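## Task

Take the foam cube off the desk and put it on the top surface of the low shelf, then open the hand and withdraw from it. The robot must not topple or finish leaning, or the task fails. The cube must rest there on its own at the end; if only the robot is holding it in place, the task is not done.

## Robot and tools

ROBOT. A two-wheeled cart with a pan/tilt head camera and two five-joint arms (left_arm, right_arm), each ending in a gripper with one fixed jaw and one swinging jaw. The cart footprint is 0.53 m wide and spans x = -0.35 to 0.07 m. Arm pan axes sit at x = -0.060, y = +0.155 (left) and -0.155 m (right); the shoulder is 0.03 m out from that axis, 0.89 m high. Link lengths: upper arm 0.116, forearm 0.135, hand 0.162 m. A fixed-jaw tip reaches about 0.44 m from its pan axis at most, and no lower than 0.55 m off the floor. Objects may occasionally get nudged by an outside push.

FRAMES. Base frame: origin on the floor between the drive wheels, x ahead, y to the left, z up. The reported left_hand and right_hand are the fixed-jaw tips in this frame; a held object sits next to that tip, on the swinging-jaw side. Hand axes: z along the fingers, y from swinging jaw toward fixed jaw. Odometry is the base frame as it was when the scene began; it counts wheel rotation only, so wheel slip shows up as motion. Heading runs -3.142 to 3.142, positive to the left.

execute_actions(actions, cameras). actions is a list holding one action, or empty to just read state and images. An action may contain "base", "joints", or both; these start at once and may end at different times. "base" holds exactly one relative command: {"translate_m": d}, a straight drive of d metres from the current spot (forward positive, -1.4 to 1.4), or {"rotate_rad": d}, an in-place turn of d radians (left/counter-clockwise positive, -3.2 to 3.2). No sideways motion. "joints" is one dictionary keyed by joint name, each value an absolute angle target in radians: head_pan_rad (-3.2..3.2, 0 ahead, positive left), head_tilt_rad (-0.76..1.45, 0 level, positive down), and per arm left_arm_/right_arm_ shoulder_pan_rad (-1.919..1.919), shoulder_lift_rad (-1.745..1.745), elbow_flex_rad (-1.69..1.58), wrist_flex_rad (-1.658..1.658), wrist_roll_rad (-2.743..2.841), gripper_rad (0..1.919). Joints or base left out may keep pushing toward earlier targets without any status showing it. Unknown keys or out-of-range numbers make the whole call rejected with no motion. cameras lists head_camera, left_wrist_camera, right_wrist_camera or all; omitted/null means all, [] means none; the "pictures" line gives the image order. wait(seconds, 0 to 10) issues nothing new and returns the same report. zoom_image(camera, region [x0,y0,x1,y1] pixels, top-left origin, max 504x504) enlarges part of that camera's latest full image. read_manual only gives licence text. finished_scene(scene) closes the scene irreversibly and reports success; the goal must hold stably first. If a result reports a stop, the rest of that reply's motion, wait and finished_scene calls are skipped.

JOINT GEOMETRY. Pan: at 0 the left arm points left, the right arm right; positive turns clockwise seen from above; straight ahead is +1.571 (left) and -1.571 (right). Bend: with lift, elbow and wrist flex all 0, the upper arm stands up tilted 0.24 rad outward and forearm plus fingers are horizontal; positive values bend downward, and the sum of the three is the fingers' angle below horizontal (1.571 = pointing down, which needs the forearm no more than 0.08 rad above horizontal). Roll: -1.522 closes jaws across the arm plane with fixed jaw on the left looking outward; 1.619 puts it on the right; 0.049 closes within the plane, fixed jaw below (level fingers) or toward the pan axis (fingers down). With level fingers over furniture keep the fixed jaw on the left, since the hand body then bulges about 0.08 m upward, not down. Gripper angle to tip gap: 0 → 0.003 m, 0.3 → 0.026, 0.6 → 0.049, 1 → 0.076, 1.919 → 0.106. To grip, aim up to 0.2 rad below the touching angle; lower gives no more force and can trip the jaw. A jaw reading "off_target" is holding something; "done" means empty or barely gripping.

STOWING. Stowed left arm: pan -1.75, lift 0.05, elbow 1.35, wrist_flex -1.55, roll -1.52; right arm identical except pan 1.75. Stow in two steps away from loose items: wrist flex and roll first, then the other three. Leaving the stow, don't move the wrists first. Stowed, an in-place turn needs 0.44 m free radius around the origin. Turning or reversing right next to a desk can hook the cart's rear and tip the robot.

RESULT LINES. base_status and joint_status describe how each commanded motion ended: "done" (for the base, wheels turned the commanded amount, slip included); "off_target" (settled short and may still push: load sag, obstruction, or a tripped motor); "time_out" (old target dropped, holds position). "joint command not followed", usually with a "cause:" line, means a self-collision check refused that arm's targets (the jaw still moves); joints then show "not_followed" and may be retried on later actions until replaced. on_its_own reports motion you did not command. A "Motor temperatures" line lists each arm's joints in joint_positions order; MOTOR HOT appears from 55 °C, and at 70 °C an OVER-TEMPERATURE FAULT stops that arm (keys show "limit_stop_at_motor_heat"; resend targets after cooling).

SAG AND TRIPS. Loaded joints settle below target; offset the next target upward by the observed sag. Hand positions may be off by a few centimetres. A joint stuck over about 0.30 rad from target for about 2 s trips to 20 % torque; the clock keeps running while you compose a reply, during which the last command is held. To reset, once the reading is steady, command 0.2 rad from the reading away from the offending target (or 0.04 rad past a range end; for a jaw, the end). To stop a blocked joint pushing, set its target to its reading. Load limits: about 0.4 kg per hand at full reach, 0.7 kg within 0.28 m of the pan axis, about 1 kg with both hands close in.

AVOID. Dropping, slipping, slamming or shoving objects; pulling or pushing hard, especially on things ahead, which can tip the robot; arms or hands striking or pressing each other (a hard press ends the run); leaving anything resting only because the robot holds it.

CAMERAS. head_camera, left_wrist_camera, right_wrist_camera, each 644x476 with given pinhole+radial intrinsics and base-to-camera transforms; wrist camera poses come from joint readings and can be noticeably off.

Each tool is called by a JSON object that holds its "op" and its "data".

## Session

{"op": "execute_actions", "data": {"actions": [{"joints":{"head_tilt_rad":0.6}}], "cameras": ["head_camera"]}}

Scene clock: 1.17 s.
Motor temperatures (°C, as the motors report them): left_arm=[30 30 30 35 29] | right_arm=[33 30 28 28 29]
base_odometry: x=+0.000 y=+0.000 heading=+0.000 (m, m, rad; odometry frame)
base_status: not commanded
joint_positions: head_pan_rad=-0.027 head_tilt_rad=+0.594 left_arm_shoulder_pan_rad=-1.751 left_arm_shoulder_lift_rad=+0.059 left_arm_elbow_flex_rad=+1.418 left_arm_wrist_flex_rad=-1.611 left_arm_wrist_roll_rad=-1.491 left_arm_gripper_rad=+1.920 right_arm_shoulder_pan_rad=+1.727 right_arm_shoulder_lift_rad=+0.057 right_arm_elbow_flex_rad=+1.408 right_arm_wrist_flex_rad=-1.504 right_arm_wrist_roll_rad=-1.517 right_arm_gripper_rad=+1.920
joint_status: all done
left_hand: x=-0.2966 y=+0.1039 z=+0.8919 quat_wxyz=(-0.056, -0.654, -0.070, +0.751) (m; base frame)
right_hand: x=-0.3028 y=-0.1245 z=+0.8771 quat_wxyz=(-0.058, +0.691, -0.053, -0.718) (m; base frame)
pictures: head_camera
camera_calibration (this result's frames):
head_camera: T_world_to_cam=[[-0.0495702, -0.998086, 0.036983, -0.0458187], [-0.550417, -0.00359902, -0.834882, 0.982922], [0.833417, -0.0617413, -0.549185, 0.660646], [0, 0, 0, 1]] pos_world=[-0.0118477, -0.00140424, 1.18514]
Images, in order (width x height): head_camera 644x476.

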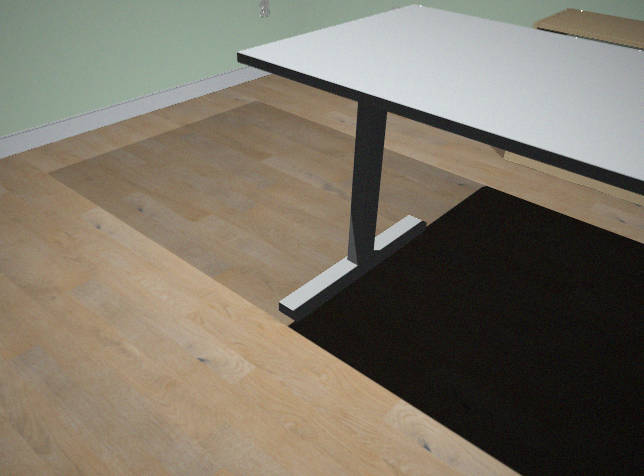

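{"op": "execute_actions", "data": {"actions": [{"joints":{"head_tilt_rad":0.35,"head_pan_rad":-0.6}}], "cameras": ["head_camera"]}}

Scene clock: 2.93 s.
Motor temperatures (°C, as the motors report them): left_arm=[30 30 30 35 29] | right_arm=[33 30 28 28 29]
base_odometry: x=+0.000 y=+0.000 heading=+0.000 (m, m, rad; odometry frame)
base_status: not commanded
joint_positions: head_pan_rad=-0.590 head_tilt_rad=+0.363 left_arm_shoulder_pan_rad=-1.751 left_arm_shoulder_lift_rad=+0.059 left_arm_elbow_flex_rad=+1.418 left_arm_wrist_flex_rad=-1.611 left_arm_wrist_roll_rad=-1.491 left_arm_gripper_rad=+1.920 right_arm_shoulder_pan_rad=+1.727 right_arm_shoulder_lift_rad=+0.057 right_arm_elbow_flex_rad=+1.408 right_arm_wrist_flex_rad=-1.504 right_arm_wrist_roll_rad=-1.517 right_arm_gripper_rad=+1.920
joint_status: all done
left_hand: x=-0.2966 y=+0.1039 z=+0.8919 quat_wxyz=(-0.056, -0.654, -0.070, +0.751) (m; base frame)
right_hand: x=-0.3028 y=-0.1245 z=+0.8771 quat_wxyz=(-0.058, +0.691, -0.053, -0.718) (m; base frame)
pictures: head_camera
camera_calibration (this result's frames):
head_camera: T_world_to_cam=[[-0.581443, -0.813006, 0.0307462, -0.0636382], [-0.296406, 0.176486, -0.938614, 1.11426], [0.757672, -0.554864, -0.343597, 0.420454], [0, 0, 0, 1]] pos_world=[-0.0252961, -0.0150945, 1.19228]
Images, in order (width x height): head_camera 644x476.

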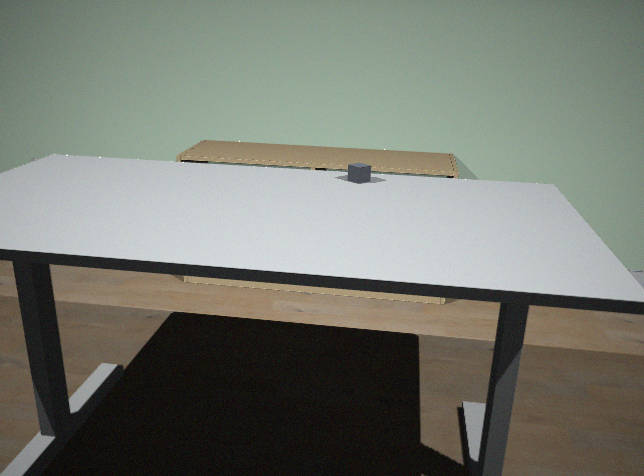

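{"op": "execute_actions", "data": {"actions": [{"base":{"rotate_rad":-1.88},"joints":{"head_pan_rad":1.0}}], "cameras": []}}

{"op": "execute_actions", "data": {"actions": [{"base":{"translate_m":1.25}}], "cameras": []}}

{"op": "execute_actions", "data": {"actions": [{"base":{"rotate_rad":1.16},"joints":{"head_pan_rad":0.4}}], "cameras": ["head_camera"]}}

Scene clock: 11.07 s.
Motor temperatures (°C, as the motors report them): left_arm=[30 30 30 35 29] | right_arm=[33 30 28 28 29]
base_odometry: x=-0.001 y=+0.000 heading=-1.879 (m, m, rad; odometry frame)
base_status: done
joint_positions: head_pan_rad=+0.990 head_tilt_rad=+0.363 left_arm_shoulder_pan_rad=-1.751 left_arm_shoulder_lift_rad=+0.059 left_arm_elbow_flex_rad=+1.418 left_arm_wrist_flex_rad=-1.611 left_arm_wrist_roll_rad=-1.491 left_arm_gripper_rad=+1.920 right_arm_shoulder_pan_rad=+1.727 right_arm_shoulder_lift_rad=+0.057 right_arm_elbow_flex_rad=+1.408 right_arm_wrist_flex_rad=-1.504 right_arm_wrist_roll_rad=-1.517 right_arm_gripper_rad=+1.920
joint_status: all done
left_hand: x=-0.2966 y=+0.1039 z=+0.8919 quat_wxyz=(-0.056, -0.654, -0.070, +0.751) (m; base frame)
right_hand: x=-0.3028 y=-0.1245 z=+0.8771 quat_wxyz=(-0.058, +0.691, -0.053, -0.718) (m; base frame)
pictures: none
No camera images: the call's "cameras" was empty. Leave "cameras" out to get every camera's image.

Scene clock: 18.23 s.
Motor temperatures (°C, as the motors report them): left_arm=[30 30 30 35 29] | right_arm=[33 30 28 28 29]
base_odometry: x=-0.381 y=-1.191 heading=-1.877 (m, m, rad; odometry frame)
base_status: done
joint_positions: head_pan_rad=+0.990 head_tilt_rad=+0.363 left_arm_shoulder_pan_rad=-1.751 left_arm_shoulder_lift_rad=+0.059 left_arm_elbow_flex_rad=+1.418 left_arm_wrist_flex_rad=-1.611 left_arm_wrist_roll_rad=-1.491 left_arm_gripper_rad=+1.920 right_arm_shoulder_pan_rad=+1.727 right_arm_shoulder_lift_rad=+0.057 right_arm_elbow_flex_rad=+1.408 right_arm_wrist_flex_rad=-1.504 right_arm_wrist_roll_rad=-1.517 right_arm_gripper_rad=+1.920
joint_status: not commanded
left_hand: x=-0.2966 y=+0.1039 z=+0.8919 quat_wxyz=(-0.056, -0.654, -0.070, +0.751) (m; base frame)
right_hand: x=-0.3028 y=-0.1245 z=+0.8771 quat_wxyz=(-0.058, +0.691, -0.053, -0.718) (m; base frame)
pictures: none
No camera images: the call's "cameras" was empty. Leave "cameras" out to get every camera's image.

Scene clock: 20.40 s.
Motor temperatures (°C, as the motors report them): left_arm=[30 30 30 35 29] | right_arm=[33 30 28 28 29]
base_odometry: x=-0.381 y=-1.190 heading=-0.718 (m, m, rad; odometry frame)
base_status: done
joint_positions: head_pan_rad=+0.410 head_tilt_rad=+0.363 left_arm_shoulder_pan_rad=-1.751 left_arm_shoulder_lift_rad=+0.059 left_arm_elbow_flex_rad=+1.418 left_arm_wrist_flex_rad=-1.611 left_arm_wrist_roll_rad=-1.491 left_arm_gripper_rad=+1.920 right_arm_shoulder_pan_rad=+1.727 right_arm_shoulder_lift_rad=+0.057 right_arm_elbow_flex_rad=+1.408 right_arm_wrist_flex_rad=-1.504 right_arm_wrist_roll_rad=-1.517 right_arm_gripper_rad=+1.920
joint_status: all done
left_hand: x=-0.2966 y=+0.1039 z=+0.8919 quat_wxyz=(-0.056, -0.654, -0.070, +0.751) (m; base frame)
right_hand: x=-0.3028 y=-0.1245 z=+0.8771 quat_wxyz=(-0.058, +0.691, -0.053, -0.718) (m; base frame)
pictures: head_camera
camera_calibration (this result's frames):
head_camera: T_world_to_cam=[[0.36994, -0.928547, 0.0307404, -0.0189165], [-0.308499, -0.153984, -0.938678, 1.11376], [0.87634, 0.337772, -0.343421, 0.425829], [0, 0, 0, 1]] pos_world=[-0.0225786, 0.010104, 1.19228]
Images, in order (width x height): head_camera 644x476.

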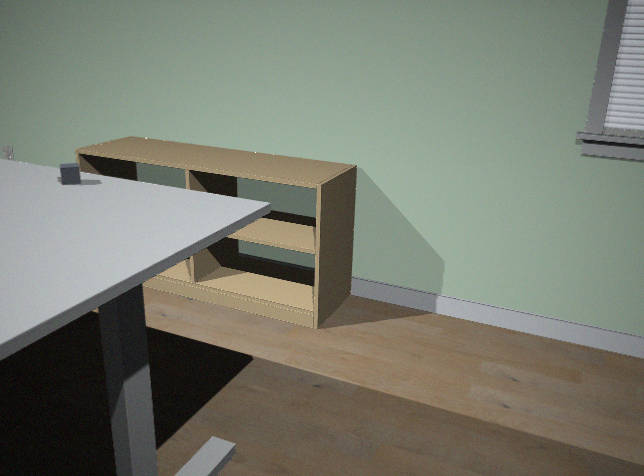

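{"op": "execute_actions", "data": {"actions": [{"base":{"translate_m":1.4}}], "cameras": []}}

{"op": "execute_actions", "data": {"actions": [{"base":{"translate_m":0.25}}], "cameras": []}}

{"op": "execute_actions", "data": {"actions": [{"base":{"rotate_rad":1.53},"joints":{"head_pan_rad":0,"head_tilt_rad":0.6}}], "cameras": ["head_camera"]}}

Scene clock: 30.53 s.
Motor temperatures (°C, as the motors report them): left_arm=[30 30 30 35 29] | right_arm=[33 30 28 28 29]
base_odometry: x=+0.675 y=-2.111 heading=-0.718 (m, m, rad; odometry frame)
base_status: done
joint_positions: head_pan_rad=+0.410 head_tilt_rad=+0.363 left_arm_shoulder_pan_rad=-1.751 left_arm_shoulder_lift_rad=+0.059 left_arm_elbow_flex_rad=+1.418 left_arm_wrist_flex_rad=-1.611 left_arm_wrist_roll_rad=-1.491 left_arm_gripper_rad=+1.920 right_arm_shoulder_pan_rad=+1.727 right_arm_shoulder_lift_rad=+0.057 right_arm_elbow_flex_rad=+1.408 right_arm_wrist_flex_rad=-1.504 right_arm_wrist_roll_rad=-1.517 right_arm_gripper_rad=+1.920
joint_status: not commanded
left_hand: x=-0.2966 y=+0.1039 z=+0.8919 quat_wxyz=(-0.056, -0.654, -0.070, +0.751) (m; base frame)
right_hand: x=-0.3028 y=-0.1245 z=+0.8771 quat_wxyz=(-0.058, +0.691, -0.053, -0.718) (m; base frame)
pictures: none
No camera images: the call's "cameras" was empty. Leave "cameras" out to get every camera's image.

Scene clock: 32.70 s.
Motor temperatures (°C, as the motors report them): left_arm=[30 30 30 35 29] | right_arm=[33 30 28 28 29]
base_odometry: x=+0.863 y=-2.275 heading=-0.719 (m, m, rad; odometry frame)
base_status: done
joint_positions: head_pan_rad=+0.410 head_tilt_rad=+0.363 left_arm_shoulder_pan_rad=-1.751 left_arm_shoulder_lift_rad=+0.059 left_arm_elbow_flex_rad=+1.418 left_arm_wrist_flex_rad=-1.611 left_arm_wrist_roll_rad=-1.491 left_arm_gripper_rad=+1.920 right_arm_shoulder_pan_rad=+1.727 right_arm_shoulder_lift_rad=+0.057 right_arm_elbow_flex_rad=+1.408 right_arm_wrist_flex_rad=-1.504 right_arm_wrist_roll_rad=-1.517 right_arm_gripper_rad=+1.920
joint_status: not commanded
left_hand: x=-0.2966 y=+0.1039 z=+0.8919 quat_wxyz=(-0.056, -0.654, -0.070, +0.751) (m; base frame)
right_hand: x=-0.3028 y=-0.1245 z=+0.8771 quat_wxyz=(-0.058, +0.691, -0.053, -0.718) (m; base frame)
pictures: none
No camera images: the call's "cameras" was empty. Leave "cameras" out to get every camera's image.

Scene clock: 35.30 s.
Motor temperatures (°C, as the motors report them): left_arm=[30 30 30 35 29] | right_arm=[33 30 28 28 29]
base_odometry: x=+0.862 y=-2.275 heading=+0.810 (m, m, rad; odometry frame)
base_status: done
joint_positions: head_pan_rad=+0.010 head_tilt_rad=+0.594 left_arm_shoulder_pan_rad=-1.751 left_arm_shoulder_lift_rad=+0.059 left_arm_elbow_flex_rad=+1.418 left_arm_wrist_flex_rad=-1.611 left_arm_wrist_roll_rad=-1.491 left_arm_gripper_rad=+1.920 right_arm_shoulder_pan_rad=+1.727 right_arm_shoulder_lift_rad=+0.057 right_arm_elbow_flex_rad=+1.408 right_arm_wrist_flex_rad=-1.504 right_arm_wrist_roll_rad=-1.517 right_arm_gripper_rad=+1.920
joint_status: all done
left_hand: x=-0.2966 y=+0.1039 z=+0.8919 quat_wxyz=(-0.056, -0.654, -0.070, +0.751) (m; base frame)
right_hand: x=-0.3028 y=-0.1245 z=+0.8771 quat_wxyz=(-0.058, +0.691, -0.053, -0.718) (m; base frame)
pictures: head_camera
camera_calibration (this result's frames):
head_camera: T_world_to_cam=[[-0.0130109, -0.999231, 0.0369831, -0.0441005], [-0.549922, -0.0237397, -0.834879, 0.982942], [0.835115, -0.0312003, -0.54919, 0.660732], [0, 0, 0, 1]] pos_world=[-0.0118197, -0.000116868, 1.18514]
Images, in order (width x height): head_camera 644x476.

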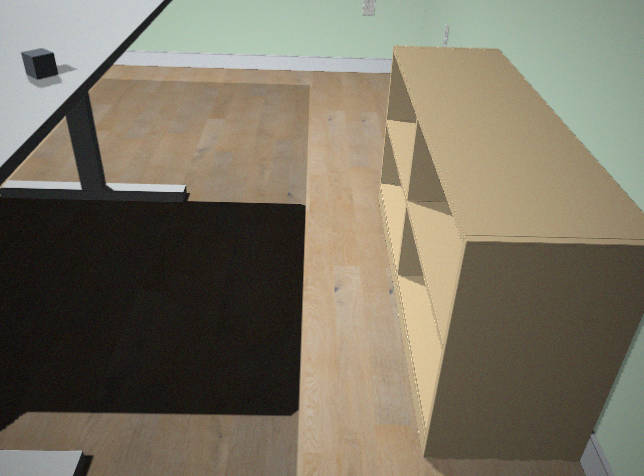

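{"op": "execute_actions", "data": {"actions": [{"base":{"rotate_rad":0.06}}], "cameras": []}}

{"op": "execute_actions", "data": {"actions": [{"base":{"translate_m":1.3}}], "cameras": []}}

{"op": "execute_actions", "data": {"actions": [{"base":{"rotate_rad":-0.06},"joints":{"head_pan_rad":1.4,"head_tilt_rad":0.8,"left_arm_shoulder_pan_rad":0,"left_arm_shoulder_lift_rad":-0.3,"left_arm_elbow_flex_rad":0.3}}], "cameras": ["head_camera"]}}

Scene clock: 39.03 s.
Motor temperatures (°C, as the motors report them): left_arm=[30 30 30 35 29] | right_arm=[33 30 28 28 29]
base_odometry: x=+0.862 y=-2.275 heading=+0.873 (m, m, rad; odometry frame)
base_status: done
joint_positions: head_pan_rad=+0.010 head_tilt_rad=+0.594 left_arm_shoulder_pan_rad=-1.751 left_arm_shoulder_lift_rad=+0.059 left_arm_elbow_flex_rad=+1.418 left_arm_wrist_flex_rad=-1.611 left_arm_wrist_roll_rad=-1.491 left_arm_gripper_rad=+1.920 right_arm_shoulder_pan_rad=+1.727 right_arm_shoulder_lift_rad=+0.057 right_arm_elbow_flex_rad=+1.408 right_arm_wrist_flex_rad=-1.504 right_arm_wrist_roll_rad=-1.517 right_arm_gripper_rad=+1.920
joint_status: not commanded
left_hand: x=-0.2966 y=+0.1039 z=+0.8919 quat_wxyz=(-0.056, -0.654, -0.070, +0.751) (m; base frame)
right_hand: x=-0.3028 y=-0.1245 z=+0.8771 quat_wxyz=(-0.058, +0.691, -0.053, -0.718) (m; base frame)
pictures: none
No camera images: the call's "cameras" was empty. Leave "cameras" out to get every camera's image.

Scene clock: 46.37 s.
Motor temperatures (°C, as the motors report them): left_arm=[30 30 30 35 29] | right_arm=[33 30 28 28 29]
base_odometry: x=+1.697 y=-1.279 heading=+0.872 (m, m, rad; odometry frame)
base_status: done
joint_positions: head_pan_rad=+0.010 head_tilt_rad=+0.594 left_arm_shoulder_pan_rad=-1.751 left_arm_shoulder_lift_rad=+0.059 left_arm_elbow_flex_rad=+1.418 left_arm_wrist_flex_rad=-1.611 left_arm_wrist_roll_rad=-1.491 left_arm_gripper_rad=+1.920 right_arm_shoulder_pan_rad=+1.727 right_arm_shoulder_lift_rad=+0.057 right_arm_elbow_flex_rad=+1.408 right_arm_wrist_flex_rad=-1.504 right_arm_wrist_roll_rad=-1.517 right_arm_gripper_rad=+1.920
joint_status: not commanded
left_hand: x=-0.2966 y=+0.1039 z=+0.8919 quat_wxyz=(-0.056, -0.654, -0.070, +0.751) (m; base frame)
right_hand: x=-0.3028 y=-0.1245 z=+0.8771 quat_wxyz=(-0.058, +0.691, -0.053, -0.718) (m; base frame)
pictures: none
No camera images: the call's "cameras" was empty. Leave "cameras" out to get every camera's image.

Scene clock: 48.40 s.
Motor temperatures (°C, as the motors report them): left_arm=[30 30 30 35 29] | right_arm=[33 30 28 28 29]
base_odometry: x=+1.697 y=-1.278 heading=+0.812 (m, m, rad; odometry frame)
base_status: done
joint_positions: head_pan_rad=+1.390 head_tilt_rad=+0.795 left_arm_shoulder_pan_rad=-0.007 left_arm_shoulder_lift_rad=-0.268 left_arm_elbow_flex_rad=+0.331 left_arm_wrist_flex_rad=-1.611 left_arm_wrist_roll_rad=-1.491 left_arm_gripper_rad=+1.920 right_arm_shoulder_pan_rad=+1.727 right_arm_shoulder_lift_rad=+0.057 right_arm_elbow_flex_rad=+1.408 right_arm_wrist_flex_rad=-1.504 right_arm_wrist_roll_rad=-1.517 right_arm_gripper_rad=+1.920
joint_status: all done
left_hand: x=-0.0689 y=+0.3215 z=+1.1672 quat_wxyz=(+0.715, -0.008, +0.008, +0.699) (m; base frame)
right_hand: x=-0.3028 y=-0.1245 z=+0.8771 quat_wxyz=(-0.058, +0.691, -0.053, -0.718) (m; base frame)
pictures: head_camera
camera_calibration (this result's frames):
head_camera: T_world_to_cam=[[0.980048, -0.194526, 0.040818, -0.00184081], [-0.108886, -0.697251, -0.708509, 0.858219], [0.166284, 0.689928, -0.70452, 0.808082], [0, 0, 0, 1]] pos_world=[-0.0391188, 0.0405174, 1.17744]
Images, in order (width x height): head_camera 644x476.

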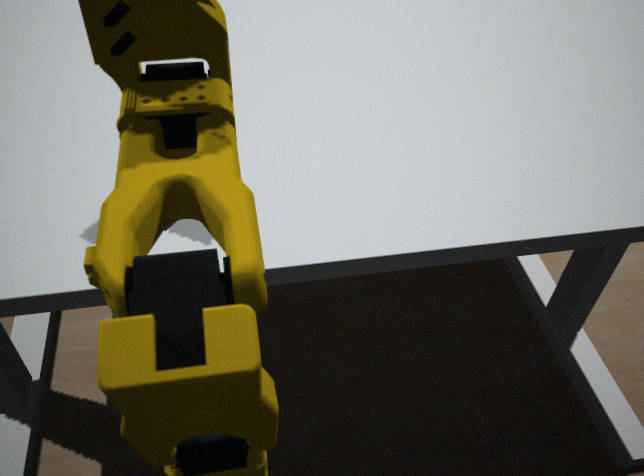

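Cube hidden behind arm; swing it aside.

{"op": "execute_actions", "data": {"actions": [{"joints":{"left_arm_shoulder_pan_rad":1.0}}], "cameras": ["head_camera"]}}

Scene clock: 50.73 s.
Motor temperatures (°C, as the motors report them): left_arm=[30 30 30 35 29] | right_arm=[33 30 28 28 29]
base_odometry: x=+1.697 y=-1.278 heading=+0.812 (m, m, rad; odometry frame)
base_status: not commanded
joint_positions: head_pan_rad=+1.390 head_tilt_rad=+0.795 left_arm_shoulder_pan_rad=+0.991 left_arm_shoulder_lift_rad=-0.268 left_arm_elbow_flex_rad=+0.331 left_arm_wrist_flex_rad=-1.611 left_arm_wrist_roll_rad=-1.491 left_arm_gripper_rad=+1.920 right_arm_shoulder_pan_rad=+1.727 right_arm_shoulder_lift_rad=+0.057 right_arm_elbow_flex_rad=+1.408 right_arm_wrist_flex_rad=-1.504 right_arm_wrist_roll_rad=-1.517 right_arm_gripper_rad=+1.920
joint_status: all done
left_hand: x=+0.0752 y=+0.2527 z=+1.1672 quat_wxyz=(+0.963, -0.003, +0.011, +0.271) (m; base frame)
right_hand: x=-0.3028 y=-0.1245 z=+0.8771 quat_wxyz=(-0.058, +0.691, -0.053, -0.718) (m; base frame)
pictures: head_camera
camera_calibration (this result's frames):
head_camera: T_world_to_cam=[[0.980048, -0.194526, 0.040818, -0.00184081], [-0.108886, -0.697251, -0.708509, 0.858219], [0.166284, 0.689928, -0.70452, 0.808082], [0, 0, 0, 1]] pos_world=[-0.0391189, 0.0405174, 1.17744]
Images, in order (width x height): head_camera 644x476.

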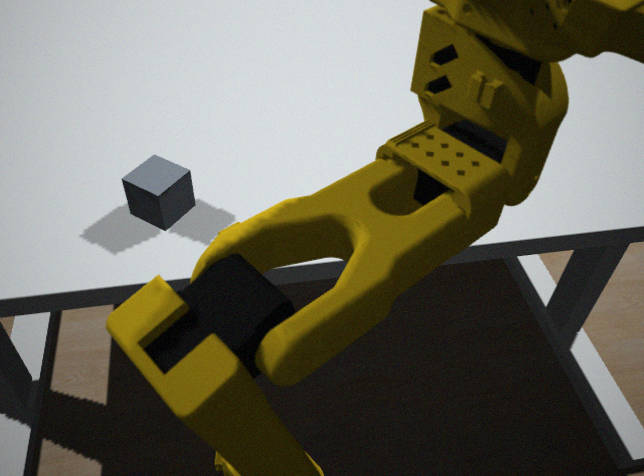

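{"op": "execute_actions", "data": {"actions": [{"joints":{"left_arm_shoulder_pan_rad":-0.15,"left_arm_shoulder_lift_rad":0.2,"left_arm_elbow_flex_rad":-0.1,"left_arm_wrist_flex_rad":0.9,"left_arm_wrist_roll_rad":-0.8}}], "cameras": ["head_camera","left_wrist_camera"]}}

Scene clock: 56.47 s.
Motor temperatures (°C, as the motors report them): left_arm=[30 30 30 35 29] | right_arm=[33 30 28 28 29]
base_odometry: x=+1.697 y=-1.278 heading=+0.812 (m, m, rad; odometry frame)
base_status: not commanded
joint_positions: head_pan_rad=+1.390 head_tilt_rad=+0.795 left_arm_shoulder_pan_rad=-0.142 left_arm_shoulder_lift_rad=+0.212 left_arm_elbow_flex_rad=-0.065 left_arm_wrist_flex_rad=+0.892 left_arm_wrist_roll_rad=-0.807 left_arm_gripper_rad=+1.920 right_arm_shoulder_pan_rad=+1.727 right_arm_shoulder_lift_rad=+0.057 right_arm_elbow_flex_rad=+1.408 right_arm_wrist_flex_rad=-1.504 right_arm_wrist_roll_rad=-1.517 right_arm_gripper_rad=+1.920
joint_status: all done
left_hand: x=-0.1071 y=+0.4437 z=+0.8424 quat_wxyz=(+0.231, -0.904, +0.337, +0.126) (m; base frame)
right_hand: x=-0.3028 y=-0.1245 z=+0.8771 quat_wxyz=(-0.058, +0.691, -0.053, -0.718) (m; base frame)
pictures: head_camera, left_wrist_camera
camera_calibration (this result's frames):
head_camera: T_world_to_cam=[[0.98005, -0.194516, 0.040818, -0.00184072], [-0.108879, -0.697252, -0.708509, 0.858219], [0.166277, 0.68993, -0.70452, 0.808081], [0, 0, 0, 1]] pos_world=[-0.0391193, 0.0405175, 1.17744]
left_wrist_camera: T_world_to_cam=[[0.679796, 0.662672, 0.314233, -0.489584], [0.663443, -0.738272, 0.121648, 0.319993], [0.312603, 0.12578, -0.94152, 0.839533], [0, 0, 0, 1]] pos_world=[-0.14192, 0.455079, 0.905354]
Images, in order (width x height): head_camera 644x476, left_wrist_camera 644x476.

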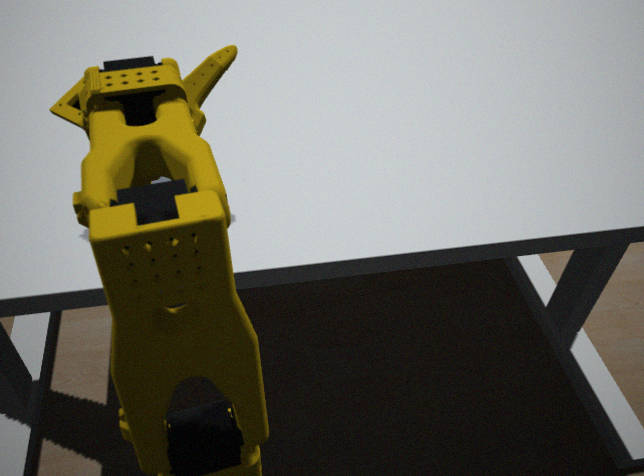

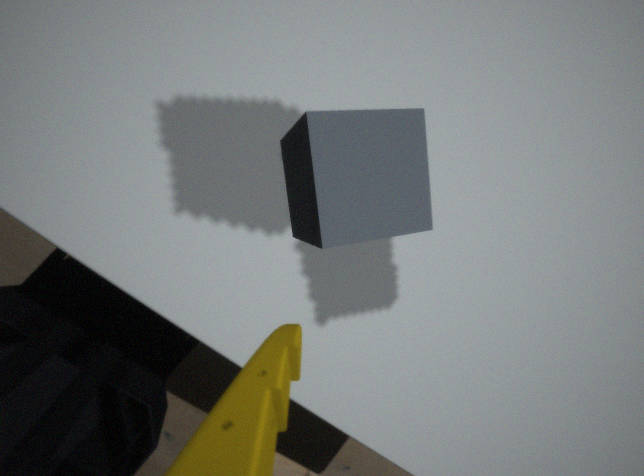

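{"op": "execute_actions", "data": {"actions": [{"joints":{"left_arm_shoulder_pan_rad":-0.21,"left_arm_shoulder_lift_rad":0.45,"left_arm_elbow_flex_rad":-0.12,"left_arm_wrist_flex_rad":0.45}}], "cameras": ["left_wrist_camera"]}}

{"op": "execute_actions", "data": {"actions": [{"joints":{"left_arm_shoulder_lift_rad":0.64,"left_arm_wrist_flex_rad":0.34}}], "cameras": ["left_wrist_camera"]}}

Scene clock: 61.83 s.
Motor temperatures (°C, as the motors report them): left_arm=[30 30 30 35 29] | right_arm=[33 30 28 28 29]
base_odometry: x=+1.697 y=-1.278 heading=+0.812 (m, m, rad; odometry frame)
base_status: not commanded
joint_positions: head_pan_rad=+1.390 head_tilt_rad=+0.795 left_arm_shoulder_pan_rad=-0.202 left_arm_shoulder_lift_rad=+0.462 left_arm_elbow_flex_rad=-0.087 left_arm_wrist_flex_rad=+0.469 left_arm_wrist_roll_rad=-0.807 left_arm_gripper_rad=+1.920 right_arm_shoulder_pan_rad=+1.727 right_arm_shoulder_lift_rad=+0.057 right_arm_elbow_flex_rad=+1.408 right_arm_wrist_flex_rad=-1.504 right_arm_wrist_roll_rad=-1.517 right_arm_gripper_rad=+1.920
joint_status: all done
left_hand: x=-0.1329 y=+0.4827 z=+0.8140 quat_wxyz=(+0.307, -0.885, +0.300, +0.179) (m; base frame)
right_hand: x=-0.3028 y=-0.1245 z=+0.8771 quat_wxyz=(-0.058, +0.691, -0.053, -0.718) (m; base frame)
pictures: left_wrist_camera
camera_calibration (this result's frames):
left_wrist_camera: T_world_to_cam=[[0.653299, 0.632171, 0.416606, -0.561084], [0.707992, -0.705067, -0.0403464, 0.491178], [0.268229, 0.321312, -0.908192, 0.688572], [0, 0, 0, 1]] pos_world=[-0.165889, 0.479767, 0.878924]
Images, in order (width x height): left_wrist_camera 644x476.

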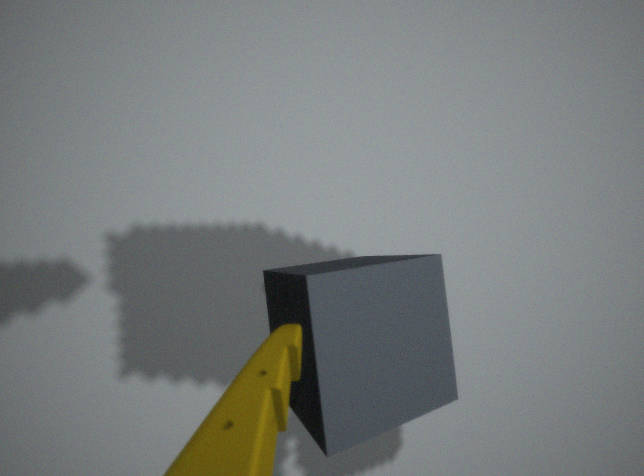

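Scene clock: 62.63 s.
Motor temperatures (°C, as the motors report them): left_arm=[30 30 30 35 29] | right_arm=[33 30 28 28 29]
base_odometry: x=+1.697 y=-1.278 heading=+0.812 (m, m, rad; odometry frame)
base_status: not commanded
joint_positions: head_pan_rad=+1.390 head_tilt_rad=+0.795 left_arm_shoulder_pan_rad=-0.202 left_arm_shoulder_lift_rad=+0.651 left_arm_elbow_flex_rad=-0.091 left_arm_wrist_flex_rad=+0.357 left_arm_wrist_roll_rad=-0.807 left_arm_gripper_rad=+1.920 right_arm_shoulder_pan_rad=+1.727 right_arm_shoulder_lift_rad=+0.057 right_arm_elbow_flex_rad=+1.408 right_arm_wrist_flex_rad=-1.504 right_arm_wrist_roll_rad=-1.517 right_arm_gripper_rad=+1.920
joint_status: all done
left_hand: x=-0.1321 y=+0.4785 z=+0.7687 quat_wxyz=(+0.277, -0.897, +0.304, +0.162) (m; base frame)
right_hand: x=-0.3028 y=-0.1245 z=+0.8771 quat_wxyz=(-0.058, +0.691, -0.053, -0.718) (m; base frame)
pictures: left_wrist_camera
camera_calibration (this result's frames):
left_wrist_camera: T_world_to_cam=[[0.647528, 0.660327, 0.380362, -0.526492], [0.708142, -0.705794, 0.0197539, 0.439957], [0.281502, 0.256559, -0.924627, 0.693901], [0, 0, 0, 1]] pos_world=[-0.165967, 0.480149, 0.833167]
Images, in order (width x height): left_wrist_camera 644x476.

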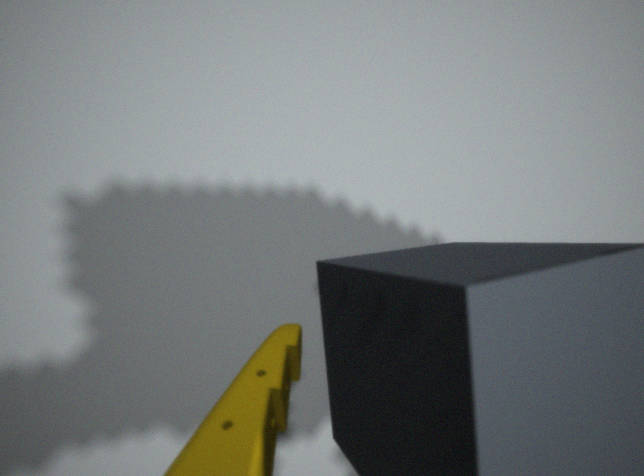

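Finger is beside it. Close.

{"op": "execute_actions", "data": {"actions": [{"joints":{"left_arm_gripper_rad":0.45}}], "cameras": ["left_wrist_camera"]}}

Scene clock: 64.63 s.
Motor temperatures (°C, as the motors report them): left_arm=[30 30 30 35 29] | right_arm=[33 30 28 28 29]
base_odometry: x=+1.697 y=-1.278 heading=+0.812 (m, m, rad; odometry frame)
base_status: not commanded
joint_positions: head_pan_rad=+1.390 head_tilt_rad=+0.795 left_arm_shoulder_pan_rad=-0.199 left_arm_shoulder_lift_rad=+0.634 left_arm_elbow_flex_rad=-0.119 left_arm_wrist_flex_rad=+0.346 left_arm_wrist_roll_rad=-0.805 left_arm_gripper_rad=+0.617 right_arm_shoulder_pan_rad=+1.727 right_arm_shoulder_lift_rad=+0.057 right_arm_elbow_flex_rad=+1.408 right_arm_wrist_flex_rad=-1.504 right_arm_wrist_roll_rad=-1.517 right_arm_gripper_rad=+1.920
joint_status: left_arm_gripper_rad off_target (ended at +0.617, target +0.450)
left_hand: x=-0.1328 y=+0.4873 z=+0.7809 quat_wxyz=(+0.300, -0.888, +0.302, +0.175) (m; base frame)
right_hand: x=-0.3028 y=-0.1245 z=+0.8771 quat_wxyz=(-0.058, +0.691, -0.053, -0.718) (m; base frame)
pictures: left_wrist_camera
camera_calibration (this result's frames):
left_wrist_camera: T_world_to_cam=[[0.652717, 0.637665, 0.409076, -0.54711], [0.706786, -0.706959, -0.0257355, 0.482308], [0.27279, 0.305927, -0.912137, 0.66812], [0, 0, 0, 1]] pos_world=[-0.166037, 0.485449, 0.845639]
Images, in order (width x height): left_wrist_camera 644x476.

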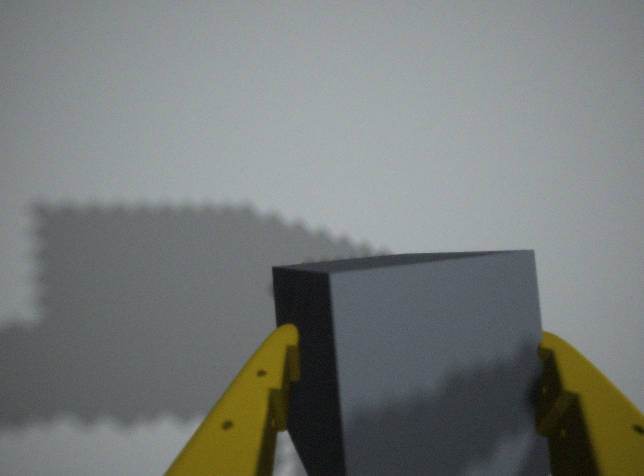

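{"op": "execute_actions", "data": {"actions": [{"joints":{"left_arm_shoulder_lift_rad":0.0,"left_arm_elbow_flex_rad":0.3}}], "cameras": []}}

{"op": "execute_actions", "data": {"actions": [{"base":{"translate_m":-0.92},"joints":{"left_arm_shoulder_pan_rad":1.4,"head_pan_rad":0,"head_tilt_rad":0.9}}], "cameras": []}}

{"op": "execute_actions", "data": {"actions": [{"base":{"rotate_rad":-1.0}}], "cameras": ["head_camera"]}}

Scene clock: 71.70 s.
Motor temperatures (°C, as the motors report them): left_arm=[30 30 30 35 29] | right_arm=[33 30 28 28 29]
base_odometry: x=+1.697 y=-1.278 heading=+0.812 (m, m, rad; odometry frame)
base_status: not commanded
joint_positions: head_pan_rad=+1.390 head_tilt_rad=+0.795 left_arm_shoulder_pan_rad=-0.202 left_arm_shoulder_lift_rad=+0.051 left_arm_elbow_flex_rad=+0.306 left_arm_wrist_flex_rad=+0.343 left_arm_wrist_roll_rad=-0.805 left_arm_gripper_rad=+0.576 right_arm_shoulder_pan_rad=+1.727 right_arm_shoulder_lift_rad=+0.057 right_arm_elbow_flex_rad=+1.408 right_arm_wrist_flex_rad=-1.504 right_arm_wrist_roll_rad=-1.517 right_arm_gripper_rad=+1.920
joint_status: all done
on_its_own: left_arm_gripper_rad moved -0.041 toward your old target +0.450
left_hand: x=-0.1281 y=+0.4592 z=+0.8551 quat_wxyz=(+0.364, -0.859, +0.290, +0.213) (m; base frame)
right_hand: x=-0.3028 y=-0.1245 z=+0.8771 quat_wxyz=(-0.058, +0.691, -0.053, -0.718) (m; base frame)
pictures: none
No camera images: the call's "cameras" was empty. Leave "cameras" out to get every camera's image.

Scene clock: 77.07 s.
Motor temperatures (°C, as the motors report them): left_arm=[30 30 30 35 29] | right_arm=[33 30 28 28 29]
base_odometry: x=+1.062 y=-1.945 heading=+0.810 (m, m, rad; odometry frame)
base_status: done
joint_positions: head_pan_rad=+0.010 head_tilt_rad=+0.895 left_arm_shoulder_pan_rad=+1.392 left_arm_shoulder_lift_rad=+0.050 left_arm_elbow_flex_rad=+0.306 left_arm_wrist_flex_rad=+0.343 left_arm_wrist_roll_rad=-0.805 left_arm_gripper_rad=+0.576 right_arm_shoulder_pan_rad=+1.727 right_arm_shoulder_lift_rad=+0.057 right_arm_elbow_flex_rad=+1.408 right_arm_wrist_flex_rad=-1.504 right_arm_wrist_roll_rad=-1.517 right_arm_gripper_rad=+1.920
joint_status: all done
left_hand: x=+0.2457 y=+0.2161 z=+0.8556 quat_wxyz=(+0.407, -0.393, +0.817, -0.112) (m; base frame)
right_hand: x=-0.3028 y=-0.1245 z=+0.8771 quat_wxyz=(-0.058, +0.691, -0.053, -0.718) (m; base frame)
pictures: none
No camera images: the call's "cameras" was empty. Leave "cameras" out to get every camera's image.

Scene clock: 79.03 s.
Motor temperatures (°C, as the motors report them): left_arm=[30 30 30 35 29] | right_arm=[33 30 28 28 29]
base_odometry: x=+1.062 y=-1.945 heading=-0.189 (m, m, rad; odometry frame)
base_status: done
joint_positions: head_pan_rad=+0.010 head_tilt_rad=+0.895 left_arm_shoulder_pan_rad=+1.393 left_arm_shoulder_lift_rad=+0.050 left_arm_elbow_flex_rad=+0.306 left_arm_wrist_flex_rad=+0.343 left_arm_wrist_roll_rad=-0.805 left_arm_gripper_rad=+0.576 right_arm_shoulder_pan_rad=+1.727 right_arm_shoulder_lift_rad=+0.057 right_arm_elbow_flex_rad=+1.408 right_arm_wrist_flex_rad=-1.504 right_arm_wrist_roll_rad=-1.517 right_arm_gripper_rad=+1.920
joint_status: not commanded
left_hand: x=+0.2458 y=+0.2156 z=+0.8556 quat_wxyz=(+0.407, -0.392, +0.817, -0.112) (m; base frame)
right_hand: x=-0.3028 y=-0.1245 z=+0.8771 quat_wxyz=(-0.058, +0.691, -0.053, -0.718) (m; base frame)
pictures: head_camera
camera_calibration (this result's frames):
head_camera: T_world_to_cam=[[-0.00105994, -0.999112, 0.0421284, -0.0494611], [-0.772637, -0.0259269, -0.634319, 0.74163], [0.634848, -0.0332223, -0.771923, 0.907685], [0, 0, 0, 1]] pos_world=[-0.00328355, -0.0000336217, 1.17318]
Images, in order (width x height): head_camera 644x476.

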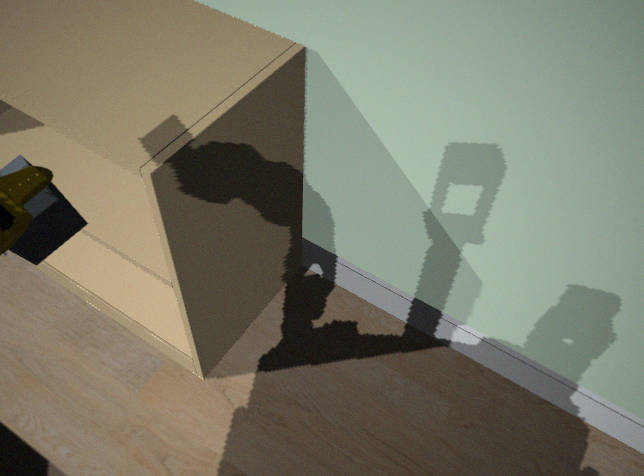

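{"op": "execute_actions", "data": {"actions": [{"base":{"translate_m":0.47},"joints":{"left_arm_shoulder_pan_rad":1.45}}], "cameras": []}}

{"op": "execute_actions", "data": {"actions": [{"joints":{"left_arm_shoulder_lift_rad":1.1,"left_arm_elbow_flex_rad":-0.3,"left_arm_wrist_flex_rad":0.1}}], "cameras": ["head_camera"]}}

Scene clock: 85.17 s.
Motor temperatures (°C, as the motors report them): left_arm=[30 30 30 35 29] | right_arm=[33 30 28 28 29]
base_odometry: x=+1.524 y=-2.034 heading=-0.190 (m, m, rad; odometry frame)
base_status: done
joint_positions: head_pan_rad=+0.010 head_tilt_rad=+0.895 left_arm_shoulder_pan_rad=+1.442 left_arm_shoulder_lift_rad=+0.050 left_arm_elbow_flex_rad=+0.306 left_arm_wrist_flex_rad=+0.343 left_arm_wrist_roll_rad=-0.805 left_arm_gripper_rad=+0.576 right_arm_shoulder_pan_rad=+1.727 right_arm_shoulder_lift_rad=+0.057 right_arm_elbow_flex_rad=+1.408 right_arm_wrist_flex_rad=-1.504 right_arm_wrist_roll_rad=-1.517 right_arm_gripper_rad=+1.920
joint_status: all done
left_hand: x=+0.2484 y=+0.2005 z=+0.8556 quat_wxyz=(+0.404, -0.372, +0.827, -0.122) (m; base frame)
right_hand: x=-0.3028 y=-0.1245 z=+0.8771 quat_wxyz=(-0.058, +0.691, -0.053, -0.718) (m; base frame)
pictures: none
No camera images: the call's "cameras" was empty. Leave "cameras" out to get every camera's image.

Scene clock: 86.67 s.
Motor temperatures (°C, as the motors report them): left_arm=[30 30 30 35 29] | right_arm=[33 30 28 28 29]
base_odometry: x=+1.524 y=-2.034 heading=-0.190 (m, m, rad; odometry frame)
base_status: not commanded
joint_positions: head_pan_rad=+0.010 head_tilt_rad=+0.895 left_arm_shoulder_pan_rad=+1.442 left_arm_shoulder_lift_rad=+1.119 left_arm_elbow_flex_rad=-0.269 left_arm_wrist_flex_rad=+0.119 left_arm_wrist_roll_rad=-0.805 left_arm_gripper_rad=+0.576 right_arm_shoulder_pan_rad=+1.727 right_arm_shoulder_lift_rad=+0.057 right_arm_elbow_flex_rad=+1.408 right_arm_wrist_flex_rad=-1.504 right_arm_wrist_roll_rad=-1.517 right_arm_gripper_rad=+1.920
joint_status: all done
left_hand: x=+0.2600 y=+0.2020 z=+0.6848 quat_wxyz=(+0.284, -0.392, +0.871, -0.086) (m; base frame)
right_hand: x=-0.3028 y=-0.1245 z=+0.8771 quat_wxyz=(-0.058, +0.691, -0.053, -0.718) (m; base frame)
pictures: head_camera
camera_calibration (this result's frames):
head_camera: T_world_to_cam=[[-0.00105754, -0.999112, 0.0421291, -0.0494617], [-0.772674, -0.0259273, -0.634274, 0.741576], [0.634803, -0.0332228, -0.77196, 0.907725], [0, 0, 0, 1]] pos_world=[-0.00328226, -0.0000336112, 1.17317]
Images, in order (width x height): head_camera 644x476.

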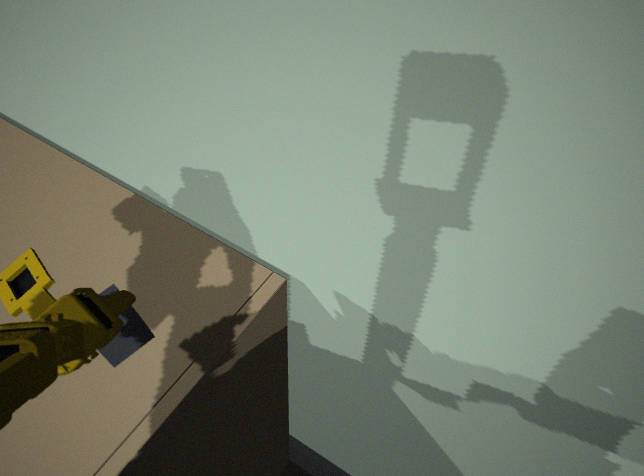

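Over the top. Lower slightly and release.

{"op": "execute_actions", "data": {"actions": [{"joints":{"left_arm_shoulder_lift_rad":1.25,"left_arm_wrist_flex_rad":0.0}}], "cameras": []}}

{"op": "execute_actions", "data": {"actions": [{"joints":{"left_arm_gripper_rad":1.3}}], "cameras": []}}

{"op": "execute_actions", "data": {"actions": [{"joints":{"left_arm_shoulder_lift_rad":0.3,"left_arm_elbow_flex_rad":0.2}}], "cameras": []}}

{"op": "execute_actions", "data": {"actions": [{"base":{"translate_m":-0.2}}], "cameras": ["head_camera"]}}

Scene clock: 88.97 s.
Motor temperatures (°C, as the motors report them): left_arm=[30 30 30 35 29] | right_arm=[33 30 28 28 29]
base_odometry: x=+1.524 y=-2.034 heading=-0.190 (m, m, rad; odometry frame)
base_status: not commanded
joint_positions: head_pan_rad=+0.010 head_tilt_rad=+0.895 left_arm_shoulder_pan_rad=+1.442 left_arm_shoulder_lift_rad=+1.266 left_arm_elbow_flex_rad=-0.272 left_arm_wrist_flex_rad=+0.018 left_arm_wrist_roll_rad=-0.805 left_arm_gripper_rad=+0.576 right_arm_shoulder_pan_rad=+1.727 right_arm_shoulder_lift_rad=+0.057 right_arm_elbow_flex_rad=+1.408 right_arm_wrist_flex_rad=-1.504 right_arm_wrist_roll_rad=-1.517 right_arm_gripper_rad=+1.920
joint_status: all done
left_hand: x=+0.2415 y=+0.1996 z=+0.6519 quat_wxyz=(+0.264, -0.394, +0.877, -0.080) (m; base frame)
right_hand: x=-0.3028 y=-0.1245 z=+0.8771 quat_wxyz=(-0.058, +0.691, -0.053, -0.718) (m; base frame)
pictures: none
No camera images: the call's "cameras" was empty. Leave "cameras" out to get every camera's image.

Scene clock: 89.93 s.
Motor temperatures (°C, as the motors report them): left_arm=[30 30 30 35 29] | right_arm=[33 30 28 28 29]
base_odometry: x=+1.524 y=-2.034 heading=-0.190 (m, m, rad; odometry frame)
base_status: not commanded
joint_positions: head_pan_rad=+0.010 head_tilt_rad=+0.895 left_arm_shoulder_pan_rad=+1.442 left_arm_shoulder_lift_rad=+1.266 left_arm_elbow_flex_rad=-0.274 left_arm_wrist_flex_rad=+0.018 left_arm_wrist_roll_rad=-0.805 left_arm_gripper_rad=+1.289 right_arm_shoulder_pan_rad=+1.727 right_arm_shoulder_lift_rad=+0.057 right_arm_elbow_flex_rad=+1.408 right_arm_wrist_flex_rad=-1.504 right_arm_wrist_roll_rad=-1.517 right_arm_gripper_rad=+1.920
joint_status: all done
left_hand: x=+0.2419 y=+0.1997 z=+0.6522 quat_wxyz=(+0.265, -0.394, +0.876, -0.080) (m; base frame)
right_hand: x=-0.3028 y=-0.1245 z=+0.8771 quat_wxyz=(-0.058, +0.691, -0.053, -0.718) (m; base frame)
pictures: none
No camera images: the call's "cameras" was empty. Leave "cameras" out to get every camera's image.

Scene clock: 91.30 s.
Motor temperatures (°C, as the motors report them): left_arm=[30 30 30 35 29] | right_arm=[33 30 28 28 29]
base_odometry: x=+1.524 y=-2.034 heading=-0.190 (m, m, rad; odometry frame)
base_status: not commanded
joint_positions: head_pan_rad=+0.010 head_tilt_rad=+0.895 left_arm_shoulder_pan_rad=+1.442 left_arm_shoulder_lift_rad=+0.355 left_arm_elbow_flex_rad=+0.205 left_arm_wrist_flex_rad=+0.016 left_arm_wrist_roll_rad=-0.805 left_arm_gripper_rad=+1.290 right_arm_shoulder_pan_rad=+1.727 right_arm_shoulder_lift_rad=+0.057 right_arm_elbow_flex_rad=+1.408 right_arm_wrist_flex_rad=-1.504 right_arm_wrist_roll_rad=-1.517 right_arm_gripper_rad=+1.920
joint_status: all done
left_hand: x=+0.2810 y=+0.2048 z=+0.8307 quat_wxyz=(+0.457, -0.360, +0.802, -0.138) (m; base frame)
right_hand: x=-0.3028 y=-0.1245 z=+0.8771 quat_wxyz=(-0.058, +0.691, -0.053, -0.718) (m; base frame)
pictures: none
No camera images: the call's "cameras" was empty. Leave "cameras" out to get every camera's image.

Scene clock: 93.13 s.
Motor temperatures (°C, as the motors report them): left_arm=[30 30 30 35 29] | right_arm=[33 30 28 28 29]
base_odometry: x=+1.327 y=-1.996 heading=-0.190 (m, m, rad; odometry frame)
base_status: done
joint_positions: head_pan_rad=+0.010 head_tilt_rad=+0.895 left_arm_shoulder_pan_rad=+1.442 left_arm_shoulder_lift_rad=+0.355 left_arm_elbow_flex_rad=+0.205 left_arm_wrist_flex_rad=+0.016 left_arm_wrist_roll_rad=-0.805 left_arm_gripper_rad=+1.290 right_arm_shoulder_pan_rad=+1.727 right_arm_shoulder_lift_rad=+0.057 right_arm_elbow_flex_rad=+1.408 right_arm_wrist_flex_rad=-1.504 right_arm_wrist_roll_rad=-1.517 right_arm_gripper_rad=+1.920
joint_status: not commanded
left_hand: x=+0.2810 y=+0.2048 z=+0.8307 quat_wxyz=(+0.457, -0.360, +0.802, -0.138) (m; base frame)
right_hand: x=-0.3028 y=-0.1245 z=+0.8771 quat_wxyz=(-0.058, +0.691, -0.053, -0.718) (m; base frame)
pictures: head_camera
camera_calibration (this result's frames):
head_camera: T_world_to_cam=[[-0.00105607, -0.999112, 0.0421295, -0.0494621], [-0.772698, -0.0259274, -0.634244, 0.741541], [0.634773, -0.0332232, -0.771984, 0.907751], [0, 0, 0, 1]] pos_world=[-0.00328142, -0.0000336087, 1.17317]
Images, in order (width x height): head_camera 644x476.

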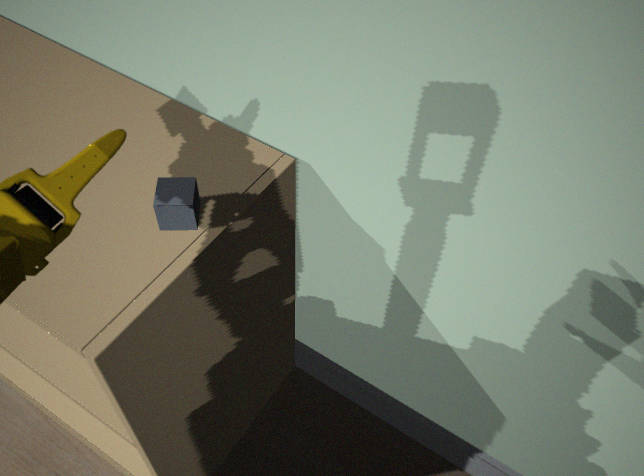

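{"op": "finished_scene", "data": {"scene": 1}}

The scene is finished: the task was done.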